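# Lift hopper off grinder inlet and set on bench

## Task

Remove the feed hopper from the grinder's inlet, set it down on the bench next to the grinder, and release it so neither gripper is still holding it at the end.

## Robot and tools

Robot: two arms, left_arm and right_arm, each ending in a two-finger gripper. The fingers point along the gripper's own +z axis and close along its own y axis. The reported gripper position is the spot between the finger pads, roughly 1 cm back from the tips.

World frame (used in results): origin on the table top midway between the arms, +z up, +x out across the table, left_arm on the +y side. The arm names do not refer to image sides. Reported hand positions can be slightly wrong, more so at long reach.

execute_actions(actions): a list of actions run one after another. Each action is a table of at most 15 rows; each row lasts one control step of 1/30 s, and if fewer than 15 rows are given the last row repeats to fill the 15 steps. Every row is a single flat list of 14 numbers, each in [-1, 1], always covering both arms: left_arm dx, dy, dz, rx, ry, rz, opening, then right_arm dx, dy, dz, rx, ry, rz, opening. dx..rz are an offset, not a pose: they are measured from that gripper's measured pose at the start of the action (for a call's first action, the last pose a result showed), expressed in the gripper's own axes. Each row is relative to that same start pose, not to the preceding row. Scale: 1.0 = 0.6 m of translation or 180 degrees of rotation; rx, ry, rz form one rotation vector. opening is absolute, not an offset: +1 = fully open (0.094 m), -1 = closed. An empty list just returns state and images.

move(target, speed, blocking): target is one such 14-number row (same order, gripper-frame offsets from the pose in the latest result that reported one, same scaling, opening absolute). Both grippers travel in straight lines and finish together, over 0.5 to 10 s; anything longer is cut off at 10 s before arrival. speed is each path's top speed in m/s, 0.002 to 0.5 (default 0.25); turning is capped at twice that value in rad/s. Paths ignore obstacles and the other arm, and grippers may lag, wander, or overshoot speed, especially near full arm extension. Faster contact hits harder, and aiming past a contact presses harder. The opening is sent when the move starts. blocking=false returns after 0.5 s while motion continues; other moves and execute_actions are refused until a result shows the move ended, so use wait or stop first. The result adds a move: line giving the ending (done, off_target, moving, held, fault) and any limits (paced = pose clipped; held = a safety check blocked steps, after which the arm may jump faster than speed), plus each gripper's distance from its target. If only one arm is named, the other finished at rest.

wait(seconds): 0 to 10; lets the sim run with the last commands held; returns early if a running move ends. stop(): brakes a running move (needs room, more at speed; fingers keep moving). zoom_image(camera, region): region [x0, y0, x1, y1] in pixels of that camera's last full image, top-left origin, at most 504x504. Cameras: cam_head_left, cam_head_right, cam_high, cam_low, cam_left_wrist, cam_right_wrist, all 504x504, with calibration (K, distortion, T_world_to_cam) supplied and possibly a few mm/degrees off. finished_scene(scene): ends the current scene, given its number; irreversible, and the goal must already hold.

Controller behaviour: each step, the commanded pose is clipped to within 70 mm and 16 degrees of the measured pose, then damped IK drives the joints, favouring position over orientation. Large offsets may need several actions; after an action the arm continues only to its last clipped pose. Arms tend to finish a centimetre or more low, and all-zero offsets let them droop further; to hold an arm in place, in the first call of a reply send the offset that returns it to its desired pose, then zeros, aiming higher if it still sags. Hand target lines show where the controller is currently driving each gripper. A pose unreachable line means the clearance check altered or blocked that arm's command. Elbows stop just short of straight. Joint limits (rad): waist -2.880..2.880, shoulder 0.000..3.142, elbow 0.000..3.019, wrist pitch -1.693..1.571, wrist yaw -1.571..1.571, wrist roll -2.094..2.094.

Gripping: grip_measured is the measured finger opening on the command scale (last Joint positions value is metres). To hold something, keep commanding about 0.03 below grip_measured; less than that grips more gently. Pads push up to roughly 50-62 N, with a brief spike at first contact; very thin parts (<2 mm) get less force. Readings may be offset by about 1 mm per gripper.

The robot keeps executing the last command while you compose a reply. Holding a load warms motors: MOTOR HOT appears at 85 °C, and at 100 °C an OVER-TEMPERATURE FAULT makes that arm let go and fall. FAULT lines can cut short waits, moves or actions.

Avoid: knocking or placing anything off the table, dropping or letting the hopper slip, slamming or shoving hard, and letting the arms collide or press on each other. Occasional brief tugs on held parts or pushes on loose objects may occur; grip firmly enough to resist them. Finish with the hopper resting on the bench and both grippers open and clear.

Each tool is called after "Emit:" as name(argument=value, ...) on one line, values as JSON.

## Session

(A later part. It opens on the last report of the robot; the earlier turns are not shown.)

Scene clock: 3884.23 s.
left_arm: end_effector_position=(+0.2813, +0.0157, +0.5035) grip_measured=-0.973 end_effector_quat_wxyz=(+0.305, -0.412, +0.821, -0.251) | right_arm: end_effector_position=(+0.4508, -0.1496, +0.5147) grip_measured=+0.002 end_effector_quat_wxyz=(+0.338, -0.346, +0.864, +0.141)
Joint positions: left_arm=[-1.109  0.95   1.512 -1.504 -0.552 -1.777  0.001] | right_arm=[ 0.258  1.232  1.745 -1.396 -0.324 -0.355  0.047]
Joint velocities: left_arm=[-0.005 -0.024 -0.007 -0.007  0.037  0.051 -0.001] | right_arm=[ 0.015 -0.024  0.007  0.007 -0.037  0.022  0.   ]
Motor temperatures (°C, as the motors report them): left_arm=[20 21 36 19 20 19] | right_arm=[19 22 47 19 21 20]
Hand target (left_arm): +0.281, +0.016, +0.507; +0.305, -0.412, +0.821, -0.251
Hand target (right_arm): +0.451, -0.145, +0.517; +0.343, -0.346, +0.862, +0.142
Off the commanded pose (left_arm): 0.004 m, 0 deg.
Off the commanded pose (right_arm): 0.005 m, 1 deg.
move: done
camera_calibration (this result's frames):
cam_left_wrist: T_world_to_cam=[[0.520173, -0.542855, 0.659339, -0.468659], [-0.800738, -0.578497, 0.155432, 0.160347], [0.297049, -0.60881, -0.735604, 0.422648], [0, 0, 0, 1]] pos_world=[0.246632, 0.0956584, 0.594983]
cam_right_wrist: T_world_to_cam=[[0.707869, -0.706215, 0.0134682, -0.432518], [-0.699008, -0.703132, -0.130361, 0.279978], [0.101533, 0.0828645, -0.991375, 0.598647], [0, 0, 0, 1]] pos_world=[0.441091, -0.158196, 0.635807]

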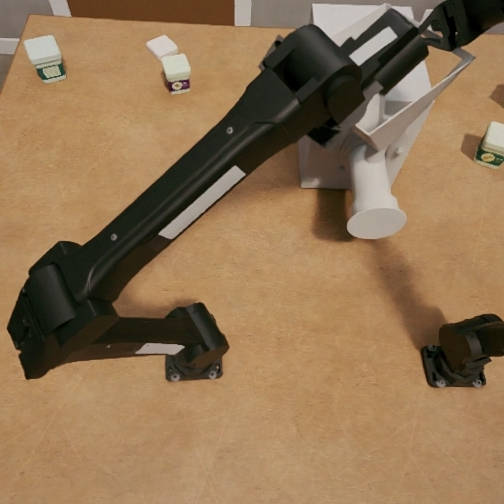

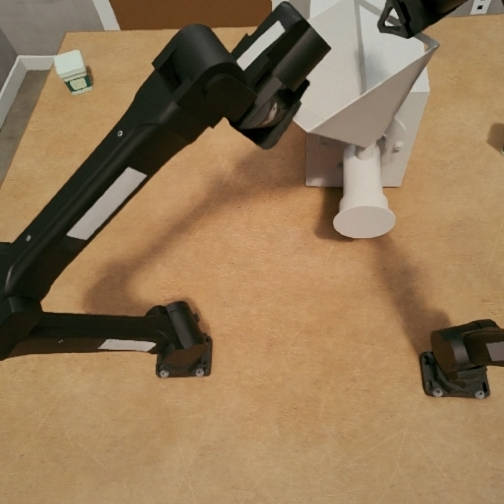

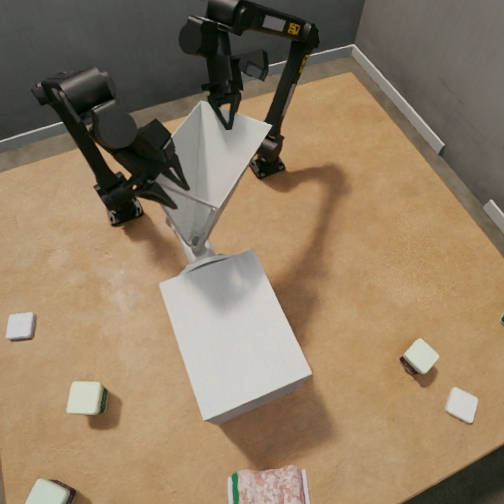

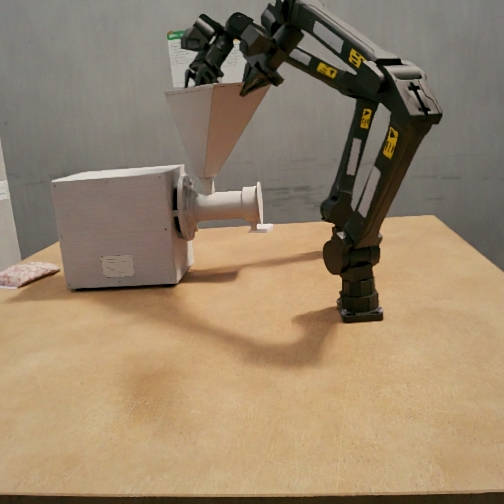

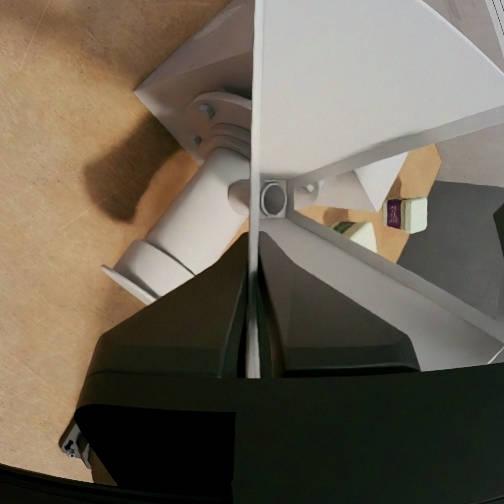

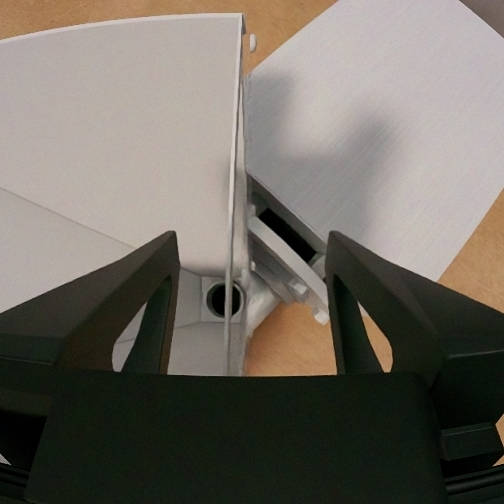

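Emit:
execute_actions(actions=[[[-0.002,-0.0044,-0.0046,0,0,0,-1.0,-0.006,0.004,0.02,0,-0.008,0,0.0]],[[0,0,0,0,0,0,-1.0,-0.004,0,-0.003,0,0,0,-0.6]],[[0,0,0,0,0,0,-1.0,-0.003,0,-0.002,0,0,0,-1.0]],[[0,0,0,0,0,0,-1.0,0,0,0,0,0,0,-1.0]]])

Scene clock: 3891.97 s.
left_arm: end_effector_position=(+0.2814, +0.0146, +0.5042) grip_measured=-0.973 end_effector_quat_wxyz=(+0.304, -0.411, +0.821, -0.254) | right_arm: end_effector_position=(+0.4540, -0.1415, +0.5058) grip_measured=-0.921 end_effector_quat_wxyz=(+0.341, -0.346, +0.862, +0.145)
Joint positions: left_arm=[-1.11   0.949  1.512 -1.498 -0.55  -1.777  0.001] | right_arm=[ 0.274  1.227  1.71  -1.352 -0.323 -0.339  0.004]
Joint velocities: left_arm=[-0.005  0.024 -0.012 -0.002  0.022 -0.037  0.001] | right_arm=[-0.015 -0.005  0.007  0.002 -0.007  0.007 -0.001]
Motor temperatures (°C, as the motors report them): left_arm=[20 21 36 19 20 19] | right_arm=[19 22 47 19 21 20]
Hand target (left_arm): +0.281, +0.015, +0.504; +0.304, -0.411, +0.821, -0.254
Hand target (right_arm): +0.454, -0.142, +0.506; +0.341, -0.346, +0.862, +0.146
Off the commanded pose (left_arm): 0.000 m, 0 deg.
Off the commanded pose (right_arm): 0.000 m, 0 deg.
camera_calibration (this result's frames):
cam_left_wrist: T_world_to_cam=[[0.517847, -0.540368, 0.663202, -0.47107], [-0.802154, -0.576129, 0.156922, 0.159316], [0.297294, -0.613252, -0.731805, 0.420567], [0, 0, 0, 1]] pos_world=[0.246706, 0.0951486, 0.595187]
cam_right_wrist: T_world_to_cam=[[0.710077, -0.70407, 0.00868778, -0.427185], [-0.696172, -0.703855, -0.141184, 0.290864], [0.105518, 0.0942031, -0.989945, 0.587885], [0, 0, 0, 1]] pos_world=[0.443793, -0.151423, 0.626751]

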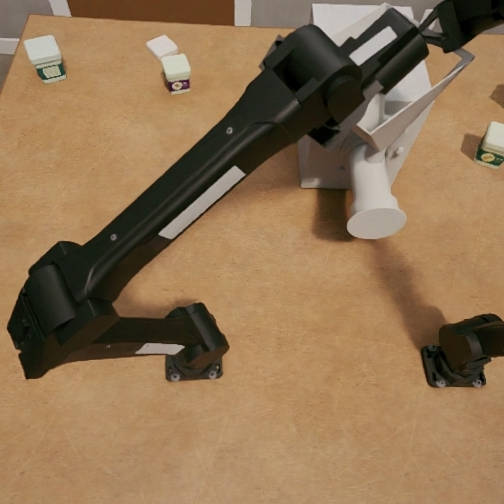

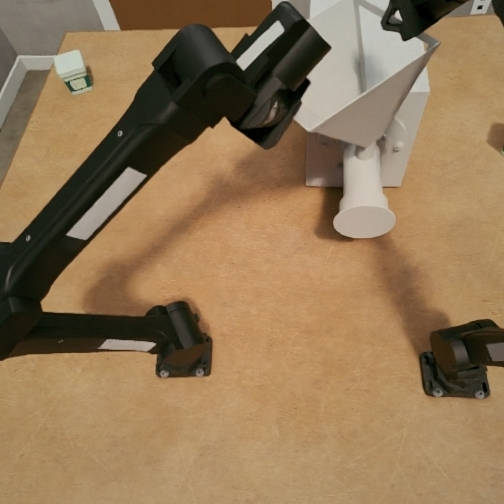

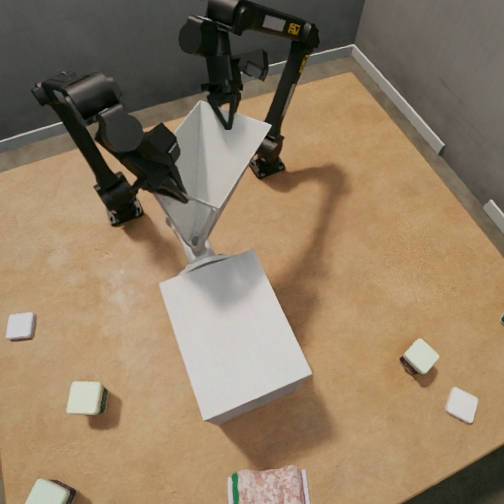

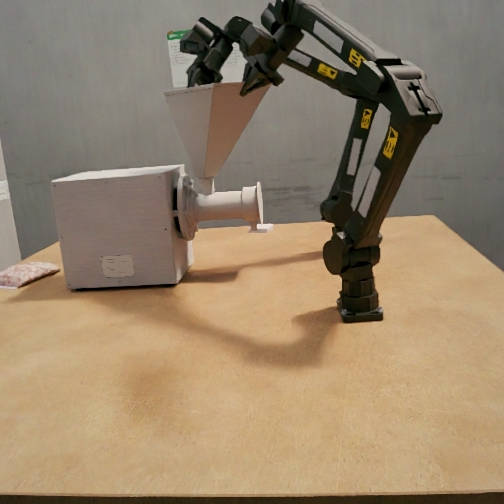

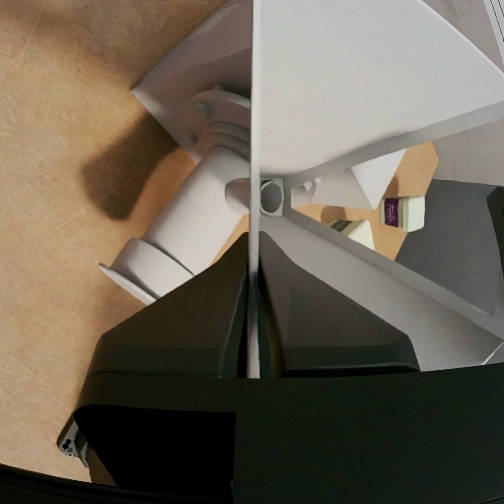

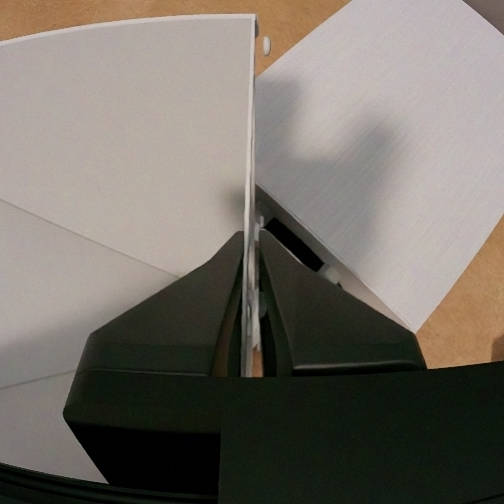

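Emit:
execute_actions(actions=[[[-0.0135,-0.0311,-0.032,0,0,0,-1.0,-0.0459,0.001,-0.0484,0,-0.015,0,-1.0]],[[-0.0184,-0.0422,-0.0434,0,0,0,-1.0,-0.063,0.0013,-0.0665,0,-0.02,0,-1.0]],[[-0.0242,-0.0556,-0.0572,0,0,0,-1.0,-0.0803,0.0016,-0.0846,0,-0.025,0,-1.0]]])

Scene clock: 3904.60 s.
left_arm: end_effector_position=(+0.2825, +0.0081, +0.5126) grip_measured=-0.906 end_effector_quat_wxyz=(+0.287, -0.412, +0.846, -0.181) | right_arm: end_effector_position=(+0.4569, -0.1478, +0.5084) grip_measured=-0.915 end_effector_quat_wxyz=(+0.268, -0.345, +0.886, +0.154)
Joint positions: left_arm=[-1.11   1.076  1.674 -1.705 -0.534 -1.811  0.004] | right_arm=[ 0.251  1.34   1.88  -1.575 -0.343 -0.366  0.004]
Joint velocities: left_arm=[-0.005 -0.015  0.007  0.002 -0.022 -0.037  0.   ] | right_arm=[-0.015 -0.005 -0.012 -0.002 -0.081 -0.022 -0.   ]
Motor temperatures (°C, as the motors report them): left_arm=[20 21 36 19 20 19] | right_arm=[19 22 47 19 21 20]
Hand target (left_arm): +0.284, +0.010, +0.559; +0.296, -0.413, +0.831, -0.227
Hand target (right_arm): +0.454, -0.148, +0.574; +0.342, -0.339, +0.861, +0.162
Off the commanded pose (left_arm): 0.049 m, 4 deg.
Off the commanded pose (right_arm): 0.069 m, 9 deg.
joint sent to its limit (left arm) — the command would take joint 4 (wrist pitch) past its lower limit, so that joint was sent only as far as its limit.
camera_calibration (this result's frames):
cam_left_wrist: T_world_to_cam=[[0.589681, -0.602007, 0.53839, -0.436582], [-0.775379, -0.608508, 0.168836, 0.141799], [0.225974, -0.517016, -0.825609, 0.489908], [0, 0, 0, 1]] pos_world=[0.256686, 0.0767505, 0.615583]
cam_right_wrist: T_world_to_cam=[[0.712595, -0.698323, -0.0674781, -0.39522], [-0.700187, -0.713935, -0.00582303, 0.220316], [-0.0441087, 0.0513968, -0.997704, 0.656729], [0, 0, 0, 1]] pos_world=[0.464862, -0.152453, 0.629836]

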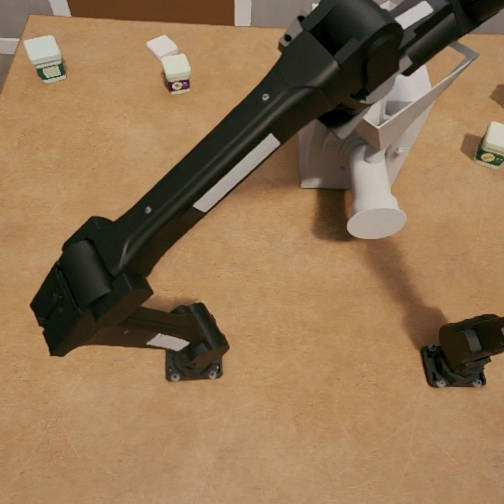

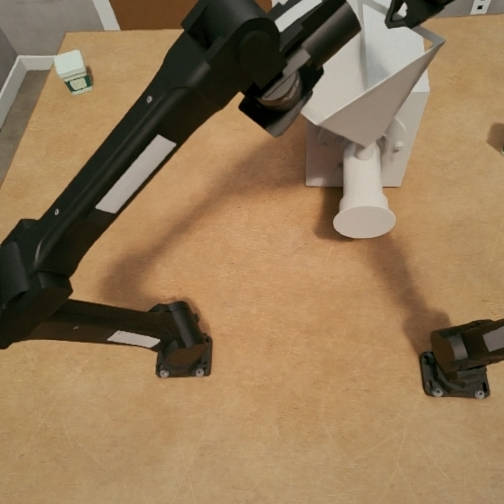

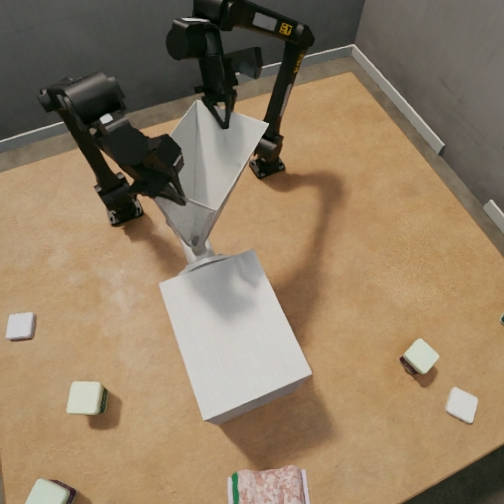

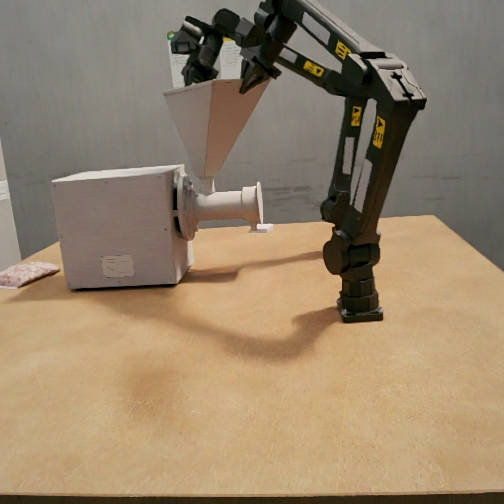

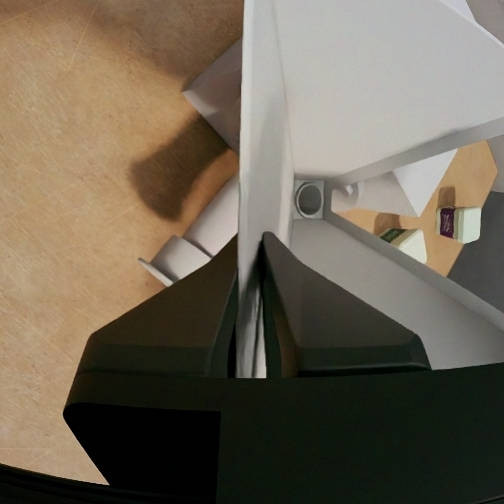

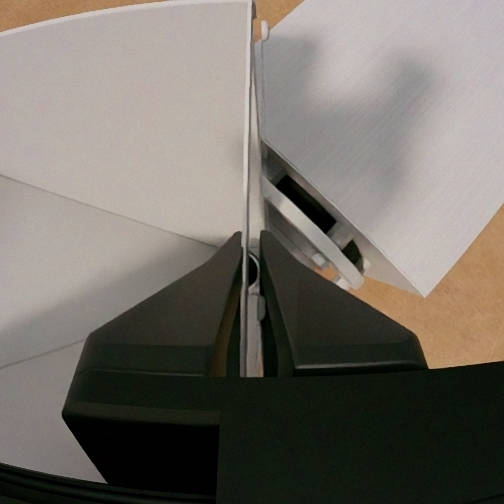

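Emit:
execute_actions(actions=[[[-0.004,0.016,0.0065,0.047,0.0055,-0.0175,-1.0,0,0.011,0.006,0.0185,-0.043,-0.0146,-1.0]],[[0,0,0,0,0,0,-1.0,0,0,0,0,0,0,-1.0]]])

Scene clock: 4025.60 s.
left_arm: end_effector_position=(+0.2794, +0.0138, +0.5041) grip_measured=-0.973 end_effector_quat_wxyz=(+0.303, -0.408, +0.823, -0.254) | right_arm: end_effector_position=(+0.4511, -0.1433, +0.5062) grip_measured=-0.921 end_effector_quat_wxyz=(+0.335, -0.344, +0.866, +0.140)
Joint positions: left_arm=[-1.117  0.949  1.512 -1.502 -0.549 -1.776  0.001] | right_arm=[ 0.277  1.228  1.718 -1.373 -0.309 -0.336  0.004]
Joint velocities: left_arm=[ 0.005  0.005  0.007  0.002  0.007 -0.022 -0.001] | right_arm=[ 0.005 -0.015 -0.012  0.002 -0.022  0.037 -0.   ]
Motor temperatures (°C, as the motors report them): left_arm=[20 21 45 19 20 19] | right_arm=[19 22 61 19 23 20]
Hand target (left_arm): +0.279, +0.014, +0.504; +0.303, -0.408, +0.823, -0.254
Hand target (right_arm): +0.451, -0.143, +0.506; +0.335, -0.344, +0.866, +0.141
Off the commanded pose (left_arm): 0.000 m, 0 deg.
Off the commanded pose (right_arm): 0.000 m, 0 deg.
camera_calibration (this result's frames):
cam_left_wrist: T_world_to_cam=[[0.514833, -0.545674, 0.661201, -0.468503], [-0.806185, -0.570474, 0.156923, 0.158318], [0.291569, -0.61384, -0.733613, 0.423079], [0, 0, 0, 1]] pos_world=[0.245478, 0.0943684, 0.595307]
cam_right_wrist: T_world_to_cam=[[0.704668, -0.709453, 0.0109473, -0.425848], [-0.702962, -0.700151, -0.125031, 0.283024], [0.0963682, 0.0804097, -0.992092, 0.591952], [0, 0, 0, 1]] pos_world=[0.441991, -0.151558, 0.627319]

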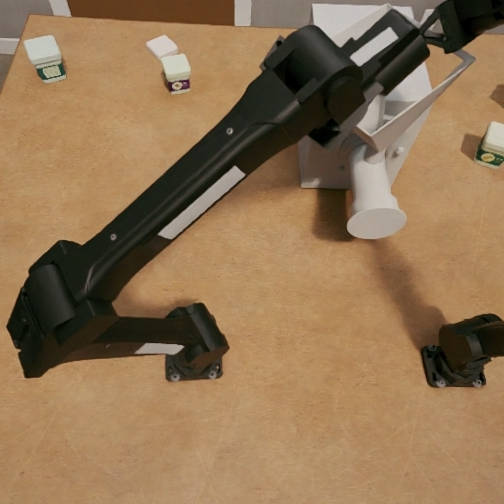

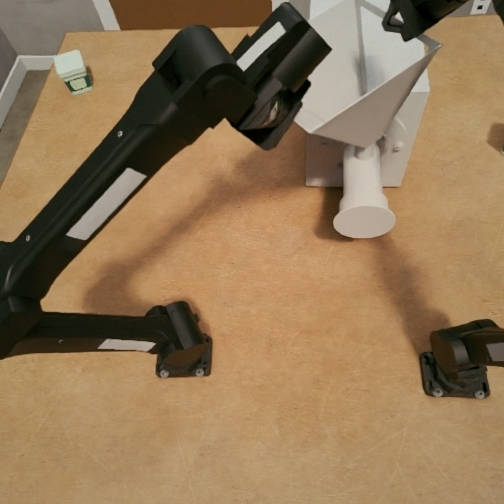

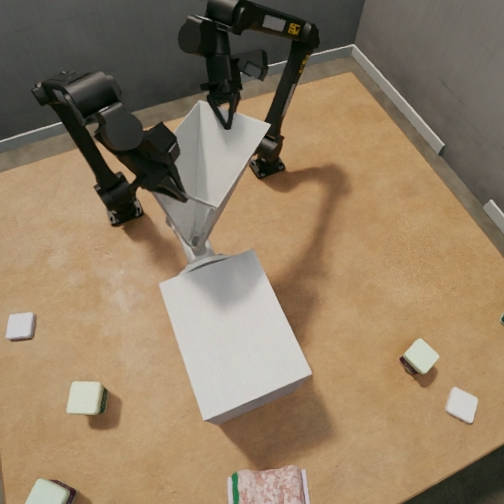

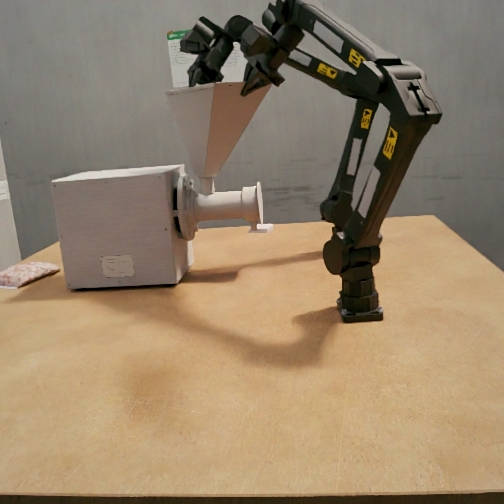

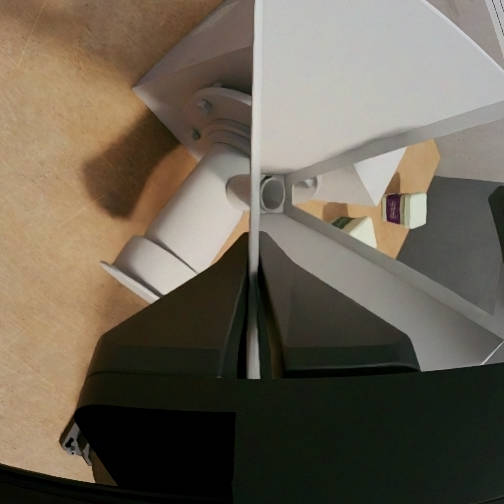

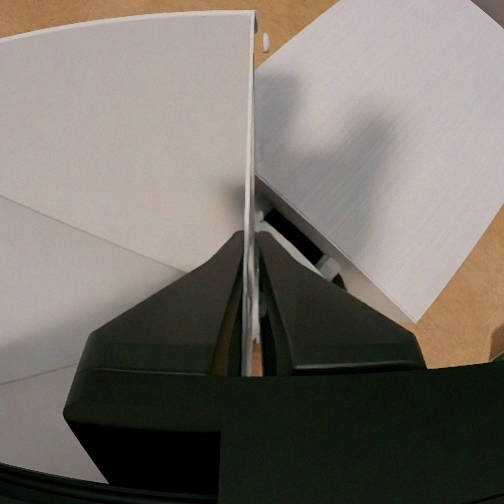

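Emit:
execute_actions(actions=[[[-0.0174,-0.0244,-0.0346,0.034,0.004,-0.0126,-1.0,-0.038,0.0063,-0.0573,0.02,-0.047,-0.0156,-1.0]],[[-0.0232,-0.0326,-0.0462,0.045,0.0053,-0.0168,-1.0,-0.0508,0.0084,-0.0764,0.0264,-0.0624,-0.0208,-1.0]],[[-0.029,-0.0407,-0.0577,0.056,0.0066,-0.021,-1.0,-0.0635,0.0105,-0.0955,0.033,-0.078,-0.026,-1.0]]])

Scene clock: 4082.40 s.
left_arm: end_effector_position=(+0.2778, +0.0161, +0.5039) grip_measured=-0.971 end_effector_quat_wxyz=(+0.324, -0.363, +0.823, -0.292) | right_arm: end_effector_position=(+0.4425, -0.1480, +0.5119) grip_measured=-0.918 end_effector_quat_wxyz=(+0.439, -0.325, +0.832, +0.101)
Joint positions: left_arm=[-1.114  0.869  1.421 -1.361 -0.542 -1.646  0.001] | right_arm=[ 0.313  1.073  1.515 -1.095 -0.204 -0.3    0.004]
Joint velocities: left_arm=[-0.005 -0.015 -0.002 -0.012 -0.051  0.051  0.001] | right_arm=[-0.005 -0.005  0.002 -0.002 -0.007 -0.051 -0.   ]
Motor temperatures (°C, as the motors report them): left_arm=[20 21 37 19 20 19] | right_arm=[19 22 49 19 21 19]
Hand target (left_arm): +0.271, +0.026, +0.548; +0.329, -0.373, +0.789, -0.362
Hand target (right_arm): +0.419, -0.154, +0.574; +0.519, -0.325, +0.785, +0.099
Off the commanded pose (left_arm): 0.047 m, 9 deg.
Off the commanded pose (right_arm): 0.068 m, 11 deg.
camera_calibration (this result's frames):
cam_left_wrist: T_world_to_cam=[[0.405226, -0.572614, 0.712674, -0.461406], [-0.863776, -0.495164, 0.0932917, 0.205241], [0.299471, -0.653395, -0.695264, 0.403956], [0, 0, 0, 1]] pos_world=[0.243283, 0.101364, 0.590541]
cam_right_wrist: T_world_to_cam=[[0.639758, -0.755135, 0.143111, -0.468864], [-0.698949, -0.649069, -0.3003, 0.369924], [0.319656, 0.0920921, -0.943048, 0.476639], [0, 0, 0, 1]] pos_world=[0.406157, -0.157844, 0.627682]

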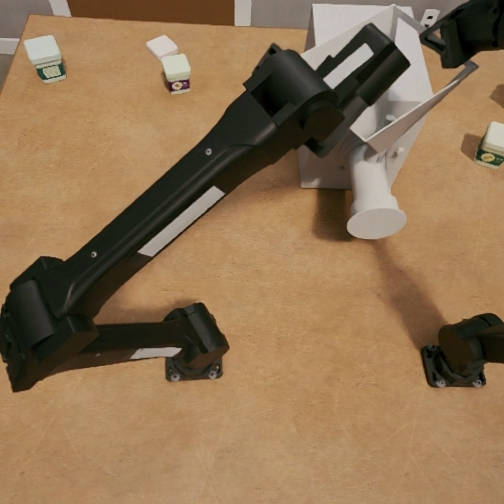

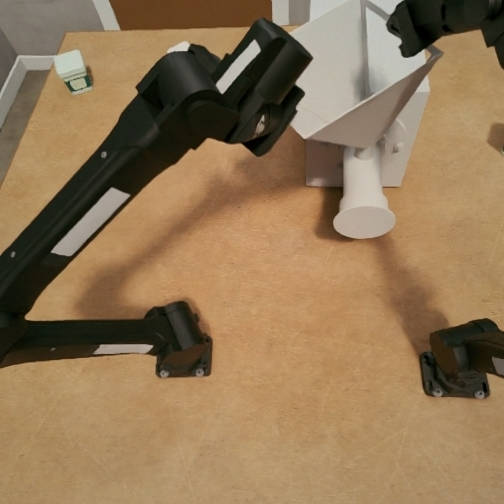

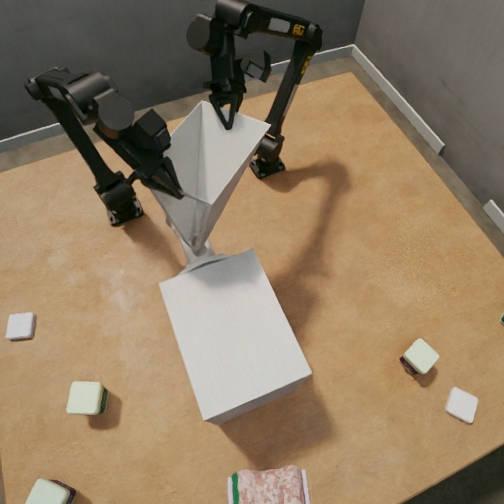

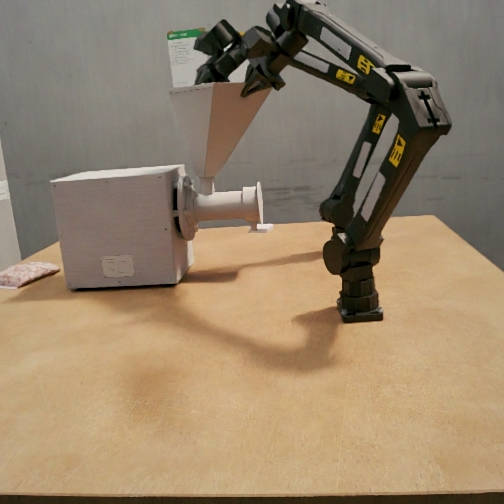

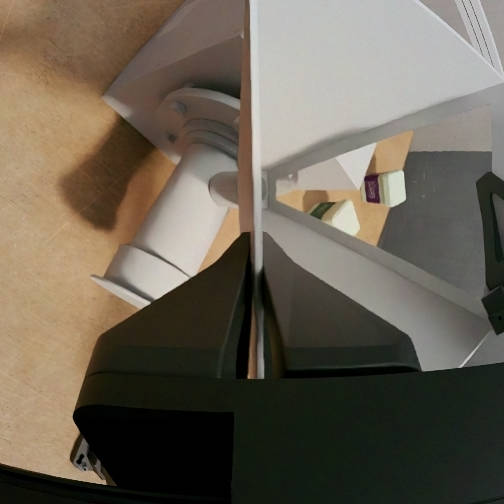

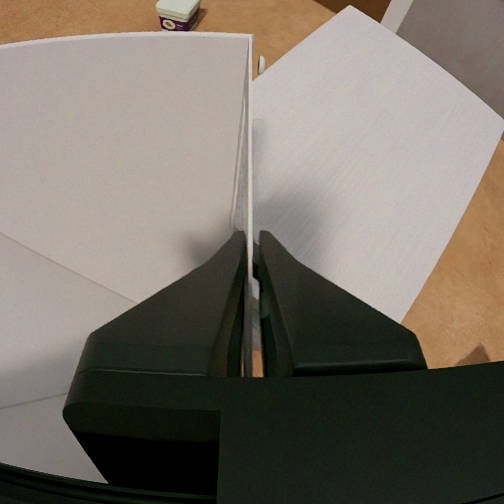

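Emit:
execute_actions(actions=[[[0,0,0,-0.034,-0.0076,-0.0215,-1.0,0,0,0,-0.02,0.03,0.007,-0.75]],[[0,0,0,0,0,0,-1.0,-0.004,-0.0015,0.022,-0.025,0.028,0.0076,-0.75]],[[0,0,0,0,0,0,-1.0,-0.004,0,-0.003,0,0,0,-1.0]],[[0,0,0,0,0,0,-1.0,0,0,0,0,0,0,-1.0]]])

Scene clock: 4144.17 s.
left_arm: end_effector_position=(+0.2788, +0.0183, +0.5002) grip_measured=-0.974 end_effector_quat_wxyz=(+0.311, -0.404, +0.820, -0.262) | right_arm: end_effector_position=(+0.4482, -0.1406, +0.5010) grip_measured=-0.923 end_effector_quat_wxyz=(+0.350, -0.342, +0.861, +0.138)
Joint positions: left_arm=[-1.116  0.919  1.474 -1.466 -0.559 -1.758  0.001] | right_arm=[ 0.289  1.196  1.663 -1.315 -0.298 -0.324  0.004]
Joint velocities: left_arm=[ 0.005  0.015 -0.002 -0.022 -0.007  0.022 -0.002] | right_arm=[-0.005 -0.005  0.012 -0.012  0.007  0.022 -0.001]
Motor temperatures (°C, as the motors report them): left_arm=[20 21 38 20 20 19] | right_arm=[19 23 50 20 20 19]
Hand target (left_arm): +0.279, +0.018, +0.500; +0.311, -0.404, +0.820, -0.261
Hand target (right_arm): +0.448, -0.140, +0.501; +0.349, -0.342, +0.861, +0.139
Off the commanded pose (left_arm): 0.000 m, 0 deg.
Off the commanded pose (right_arm): 0.000 m, 0 deg.
camera_calibration (this result's frames):
cam_left_wrist: T_world_to_cam=[[0.496495, -0.544301, 0.676187, -0.465555], [-0.812534, -0.565503, 0.141404, 0.170492], [0.305419, -0.619631, -0.723033, 0.414132], [0, 0, 0, 1]] pos_world=[0.243193, 0.0996202, 0.590125]
cam_right_wrist: T_world_to_cam=[[0.700923, -0.712778, 0.0255694, -0.427966], [-0.701938, -0.695732, -0.152446, 0.296149], [0.126449, 0.0889044, -0.987981, 0.572572], [0, 0, 0, 1]] pos_world=[0.435449, -0.149909, 0.621779]

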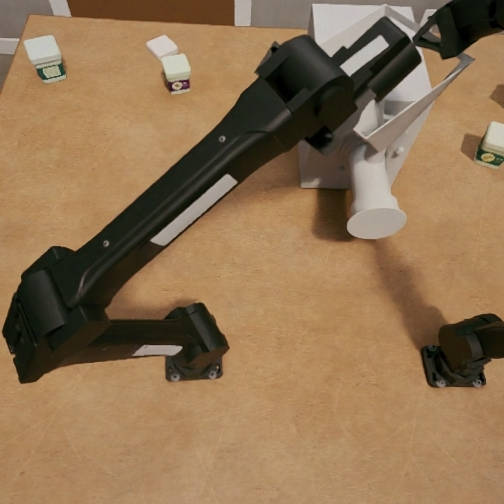

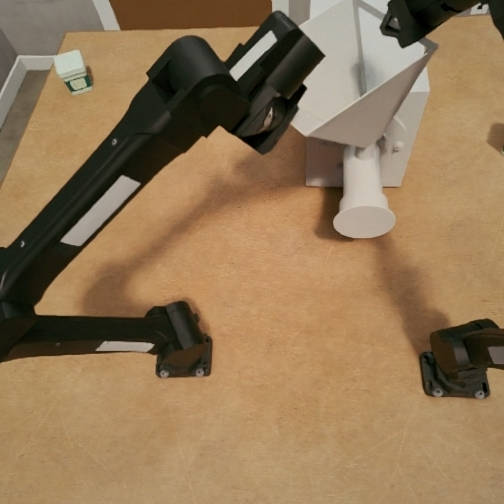

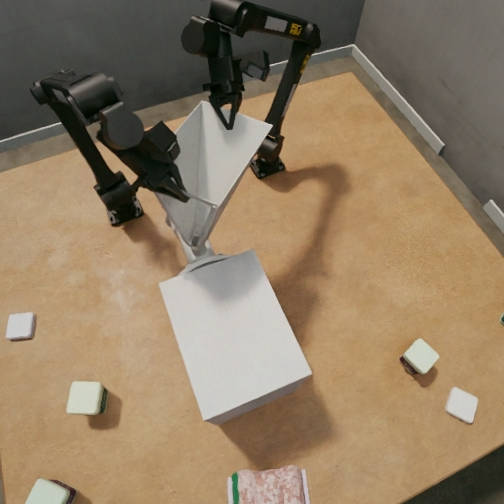

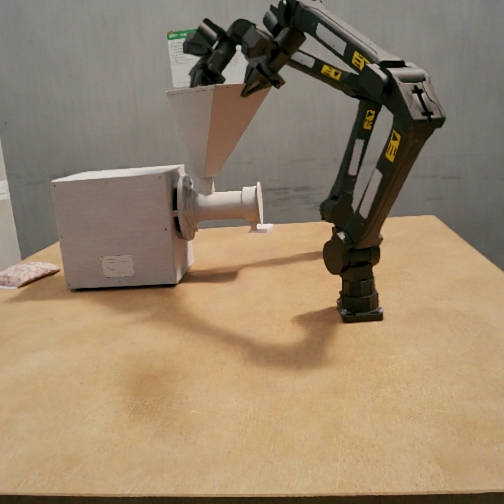

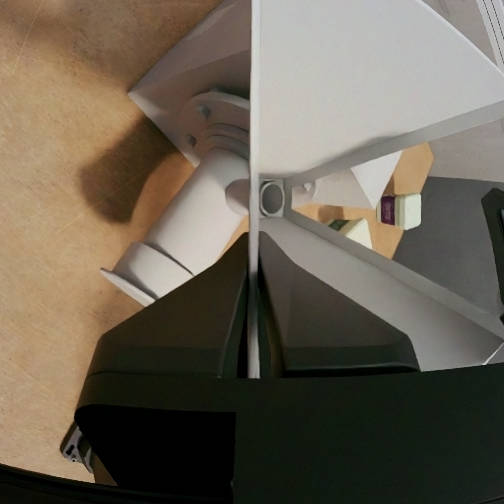

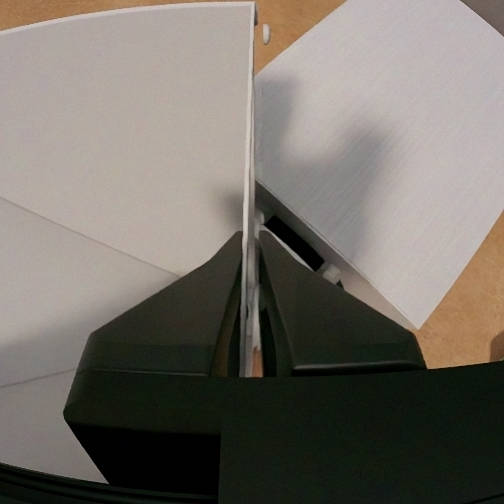

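Emit:
move(target=[-0.0282,-0.0452,-0.0563,0.031,0.0037,-0.0117,-1.0,-0.0613,0.0073,-0.0845,0.0169,-0.0395,-0.0133,-1.0], speed=0.015)

Scene clock: 4174.07 s.
left_arm: end_effector_position=(+0.2790, +0.0181, +0.5015) grip_measured=-0.974 end_effector_quat_wxyz=(+0.312, -0.401, +0.820, -0.263) | right_arm: end_effector_position=(+0.4472, -0.1421, +0.5031) grip_measured=-0.923 end_effector_quat_wxyz=(+0.353, -0.342, +0.861, +0.133)
Joint positions: left_arm=[-1.116  0.919  1.475 -1.463 -0.56  -1.751  0.001] | right_arm=[ 0.291  1.19   1.663 -1.314 -0.286 -0.324  0.004]
Joint velocities: left_arm=[-0.015 -0.005 -0.002 -0.007 -0.081 -0.051 -0.   ] | right_arm=[-0.005  0.015 -0.002 -0.007 -0.022 -0.007 -0.001]
Motor temperatures (°C, as the motors report them): left_arm=[20 21 36 19 20 19] | right_arm=[19 22 49 19 20 19]
Hand target (left_arm): +0.274, +0.026, +0.544; +0.320, -0.402, +0.800, -0.309
Hand target (right_arm): +0.434, -0.145, +0.561; +0.415, -0.342, +0.834, +0.128
Off the commanded pose (left_arm): 0.045 m, 6 deg.
Off the commanded pose (right_arm): 0.061 m, 8 deg.
move: off_target (left_arm, right_arm)
camera_calibration (this result's frames):
cam_left_wrist: T_world_to_cam=[[0.491219, -0.547331, 0.677593, -0.465848], [-0.815702, -0.561903, 0.137459, 0.173131], [0.305506, -0.620237, -0.722477, 0.414664], [0, 0, 0, 1]] pos_world=[0.243375, 0.0994998, 0.591442]
cam_right_wrist: T_world_to_cam=[[0.696572, -0.716543, 0.0367842, -0.432613], [-0.704421, -0.692728, -0.154662, 0.297378], [0.136303, 0.0818215, -0.987282, 0.569102], [0, 0, 0, 1]] pos_world=[0.433256, -0.150549, 0.623771]

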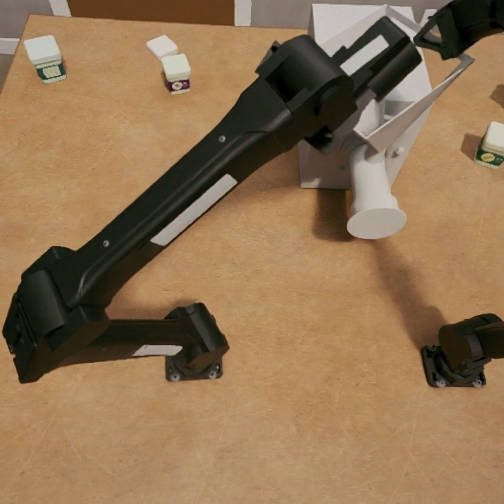

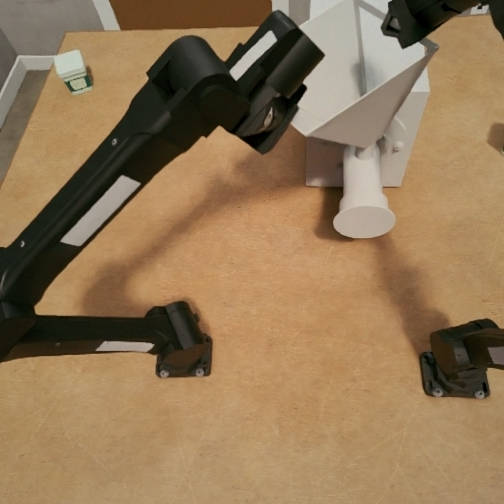

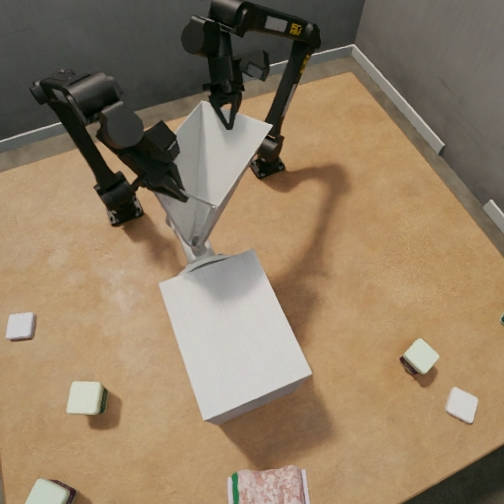

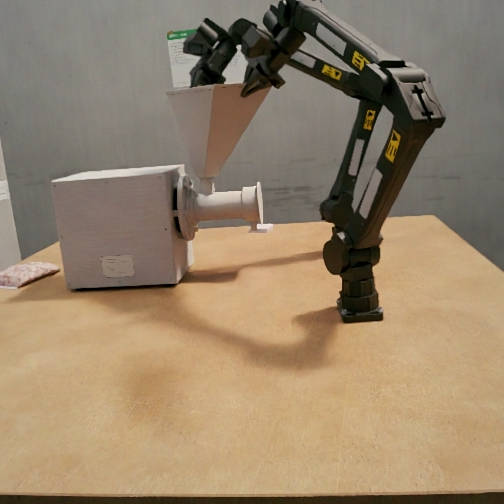

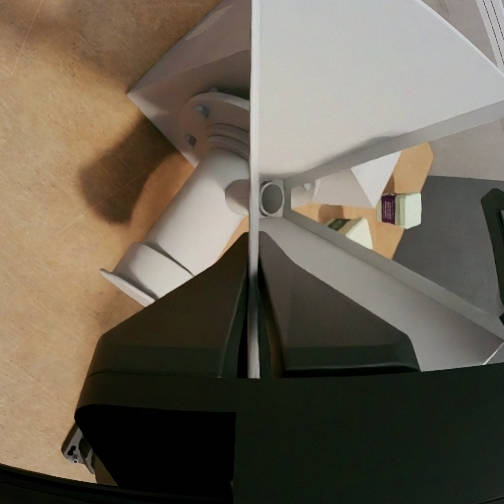

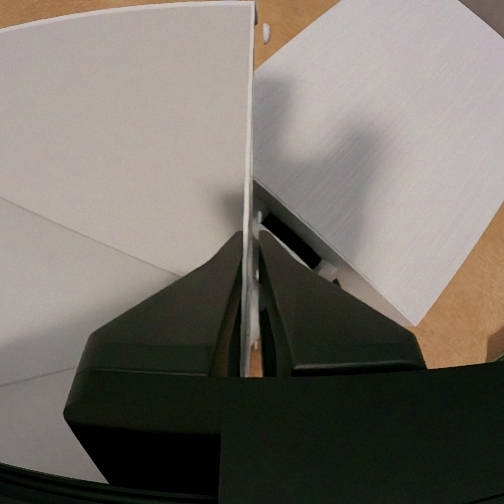

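Emit:
execute_actions(actions=[[[-0.0395,-0.0633,-0.0788,0.043,0.005,-0.0164,-1.0,-0.0687,0.0082,-0.0946,0.0186,-0.0435,-0.0146,-1.0]],[[-0.0085,-0.0136,-0.0169,0.009,0.001,-0.0035,-1.0,-0.0687,0.0082,-0.0946,0.0186,-0.0435,-0.0146,-1.0]],[[-0.0395,-0.0633,-0.0788,0.043,0.005,-0.0164,-1.0,-0.0687,0.0082,-0.0946,0.0186,-0.0435,-0.0146,-1.0]],[[-0.0085,-0.0136,-0.0169,0.009,0.001,-0.0035,-1.0,-0.0687,0.0082,-0.0946,0.0186,-0.0435,-0.0146,-1.0]],[[-0.0395,-0.0633,-0.0788,0.043,0.005,-0.0164,-1.0,-0.0687,0.0082,-0.0946,0.0186,-0.0435,-0.0146,-1.0]]])

Scene clock: 4249.10 s.
left_arm: end_effector_position=(+0.2788, +0.0180, +0.5110) grip_measured=-0.974 end_effector_quat_wxyz=(+0.319, -0.382, +0.826, -0.264) | right_arm: end_effector_position=(+0.4413, -0.1487, +0.5116) grip_measured=-0.921 end_effector_quat_wxyz=(+0.365, -0.322, +0.867, +0.104)
Joint positions: left_arm=[-1.116  0.921  1.498 -1.464 -0.558 -1.701  0.001] | right_arm=[ 0.313  1.165  1.663 -1.311 -0.201 -0.286  0.004]
Joint velocities: left_arm=[ 0.005  0.015 -0.002 -0.007 -0.022 -0.022 -0.001] | right_arm=[-0.005  0.015 -0.022  0.002  0.022  0.022  0.001]
Motor temperatures (°C, as the motors report them): left_arm=[20 21 40 19 20 19] | right_arm=[19 22 55 19 20 19]
Hand target (left_arm): +0.272, +0.029, +0.568; +0.328, -0.384, +0.798, -0.328
Hand target (right_arm): +0.425, -0.150, +0.575; +0.432, -0.329, +0.834, +0.097
Off the commanded pose (left_arm): 0.061 m, 8 deg.
Off the commanded pose (right_arm): 0.067 m, 9 deg.
camera_calibration (this result's frames):
cam_left_wrist: T_world_to_cam=[[0.459686, -0.576827, 0.675248, -0.461688], [-0.836692, -0.536192, 0.111553, 0.190296], [0.297716, -0.616254, -0.729106, 0.426982], [0, 0, 0, 1]] pos_world=[0.244331, 0.0988506, 0.601841]
cam_right_wrist: T_world_to_cam=[[0.648901, -0.756809, 0.0785334, -0.439815], [-0.741711, -0.652199, -0.15653, 0.313387], [0.169683, 0.0433234, -0.984546, 0.556964], [0, 0, 0, 1]] pos_world=[0.423332, -0.152595, 0.631951]

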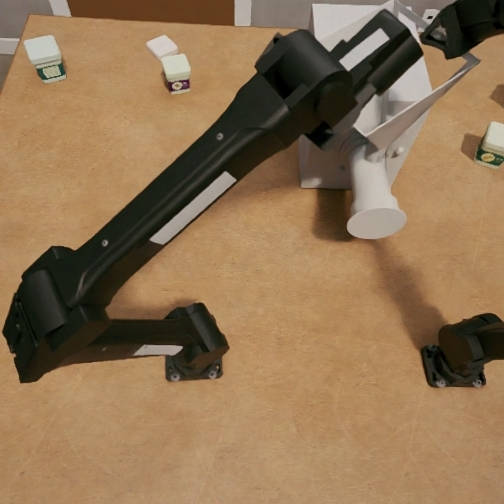

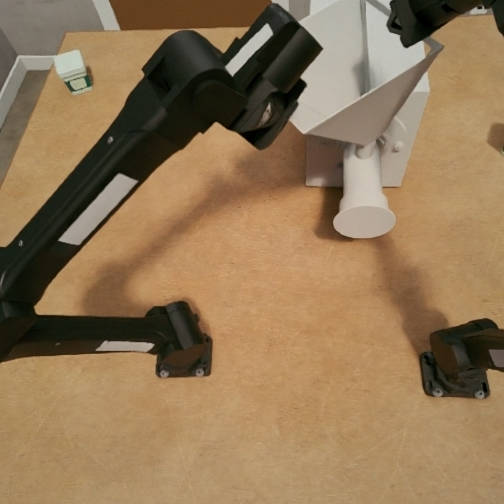

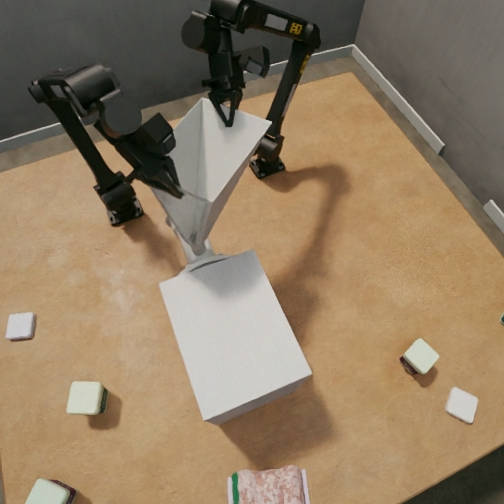

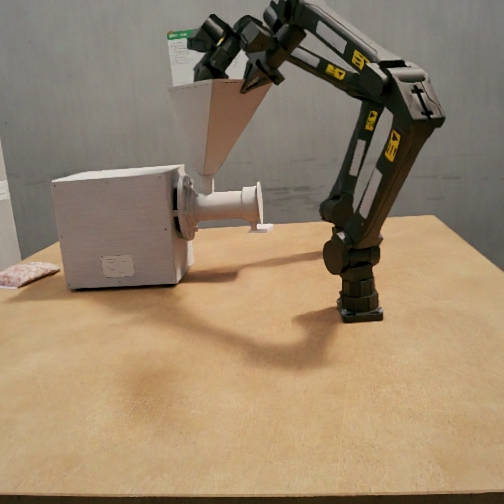

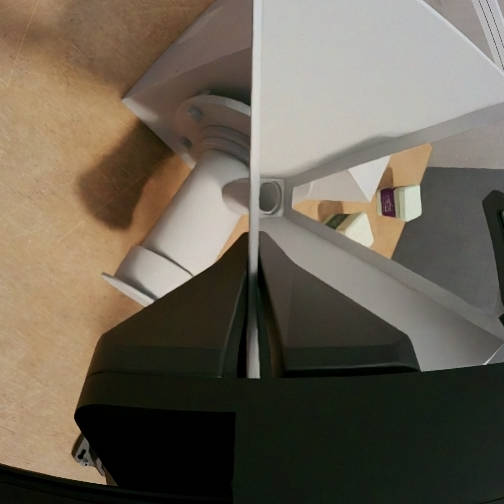

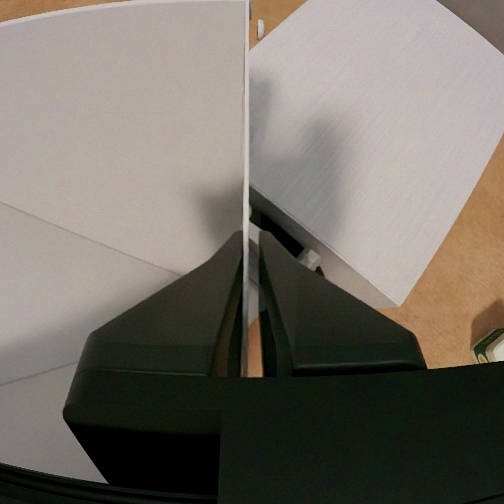

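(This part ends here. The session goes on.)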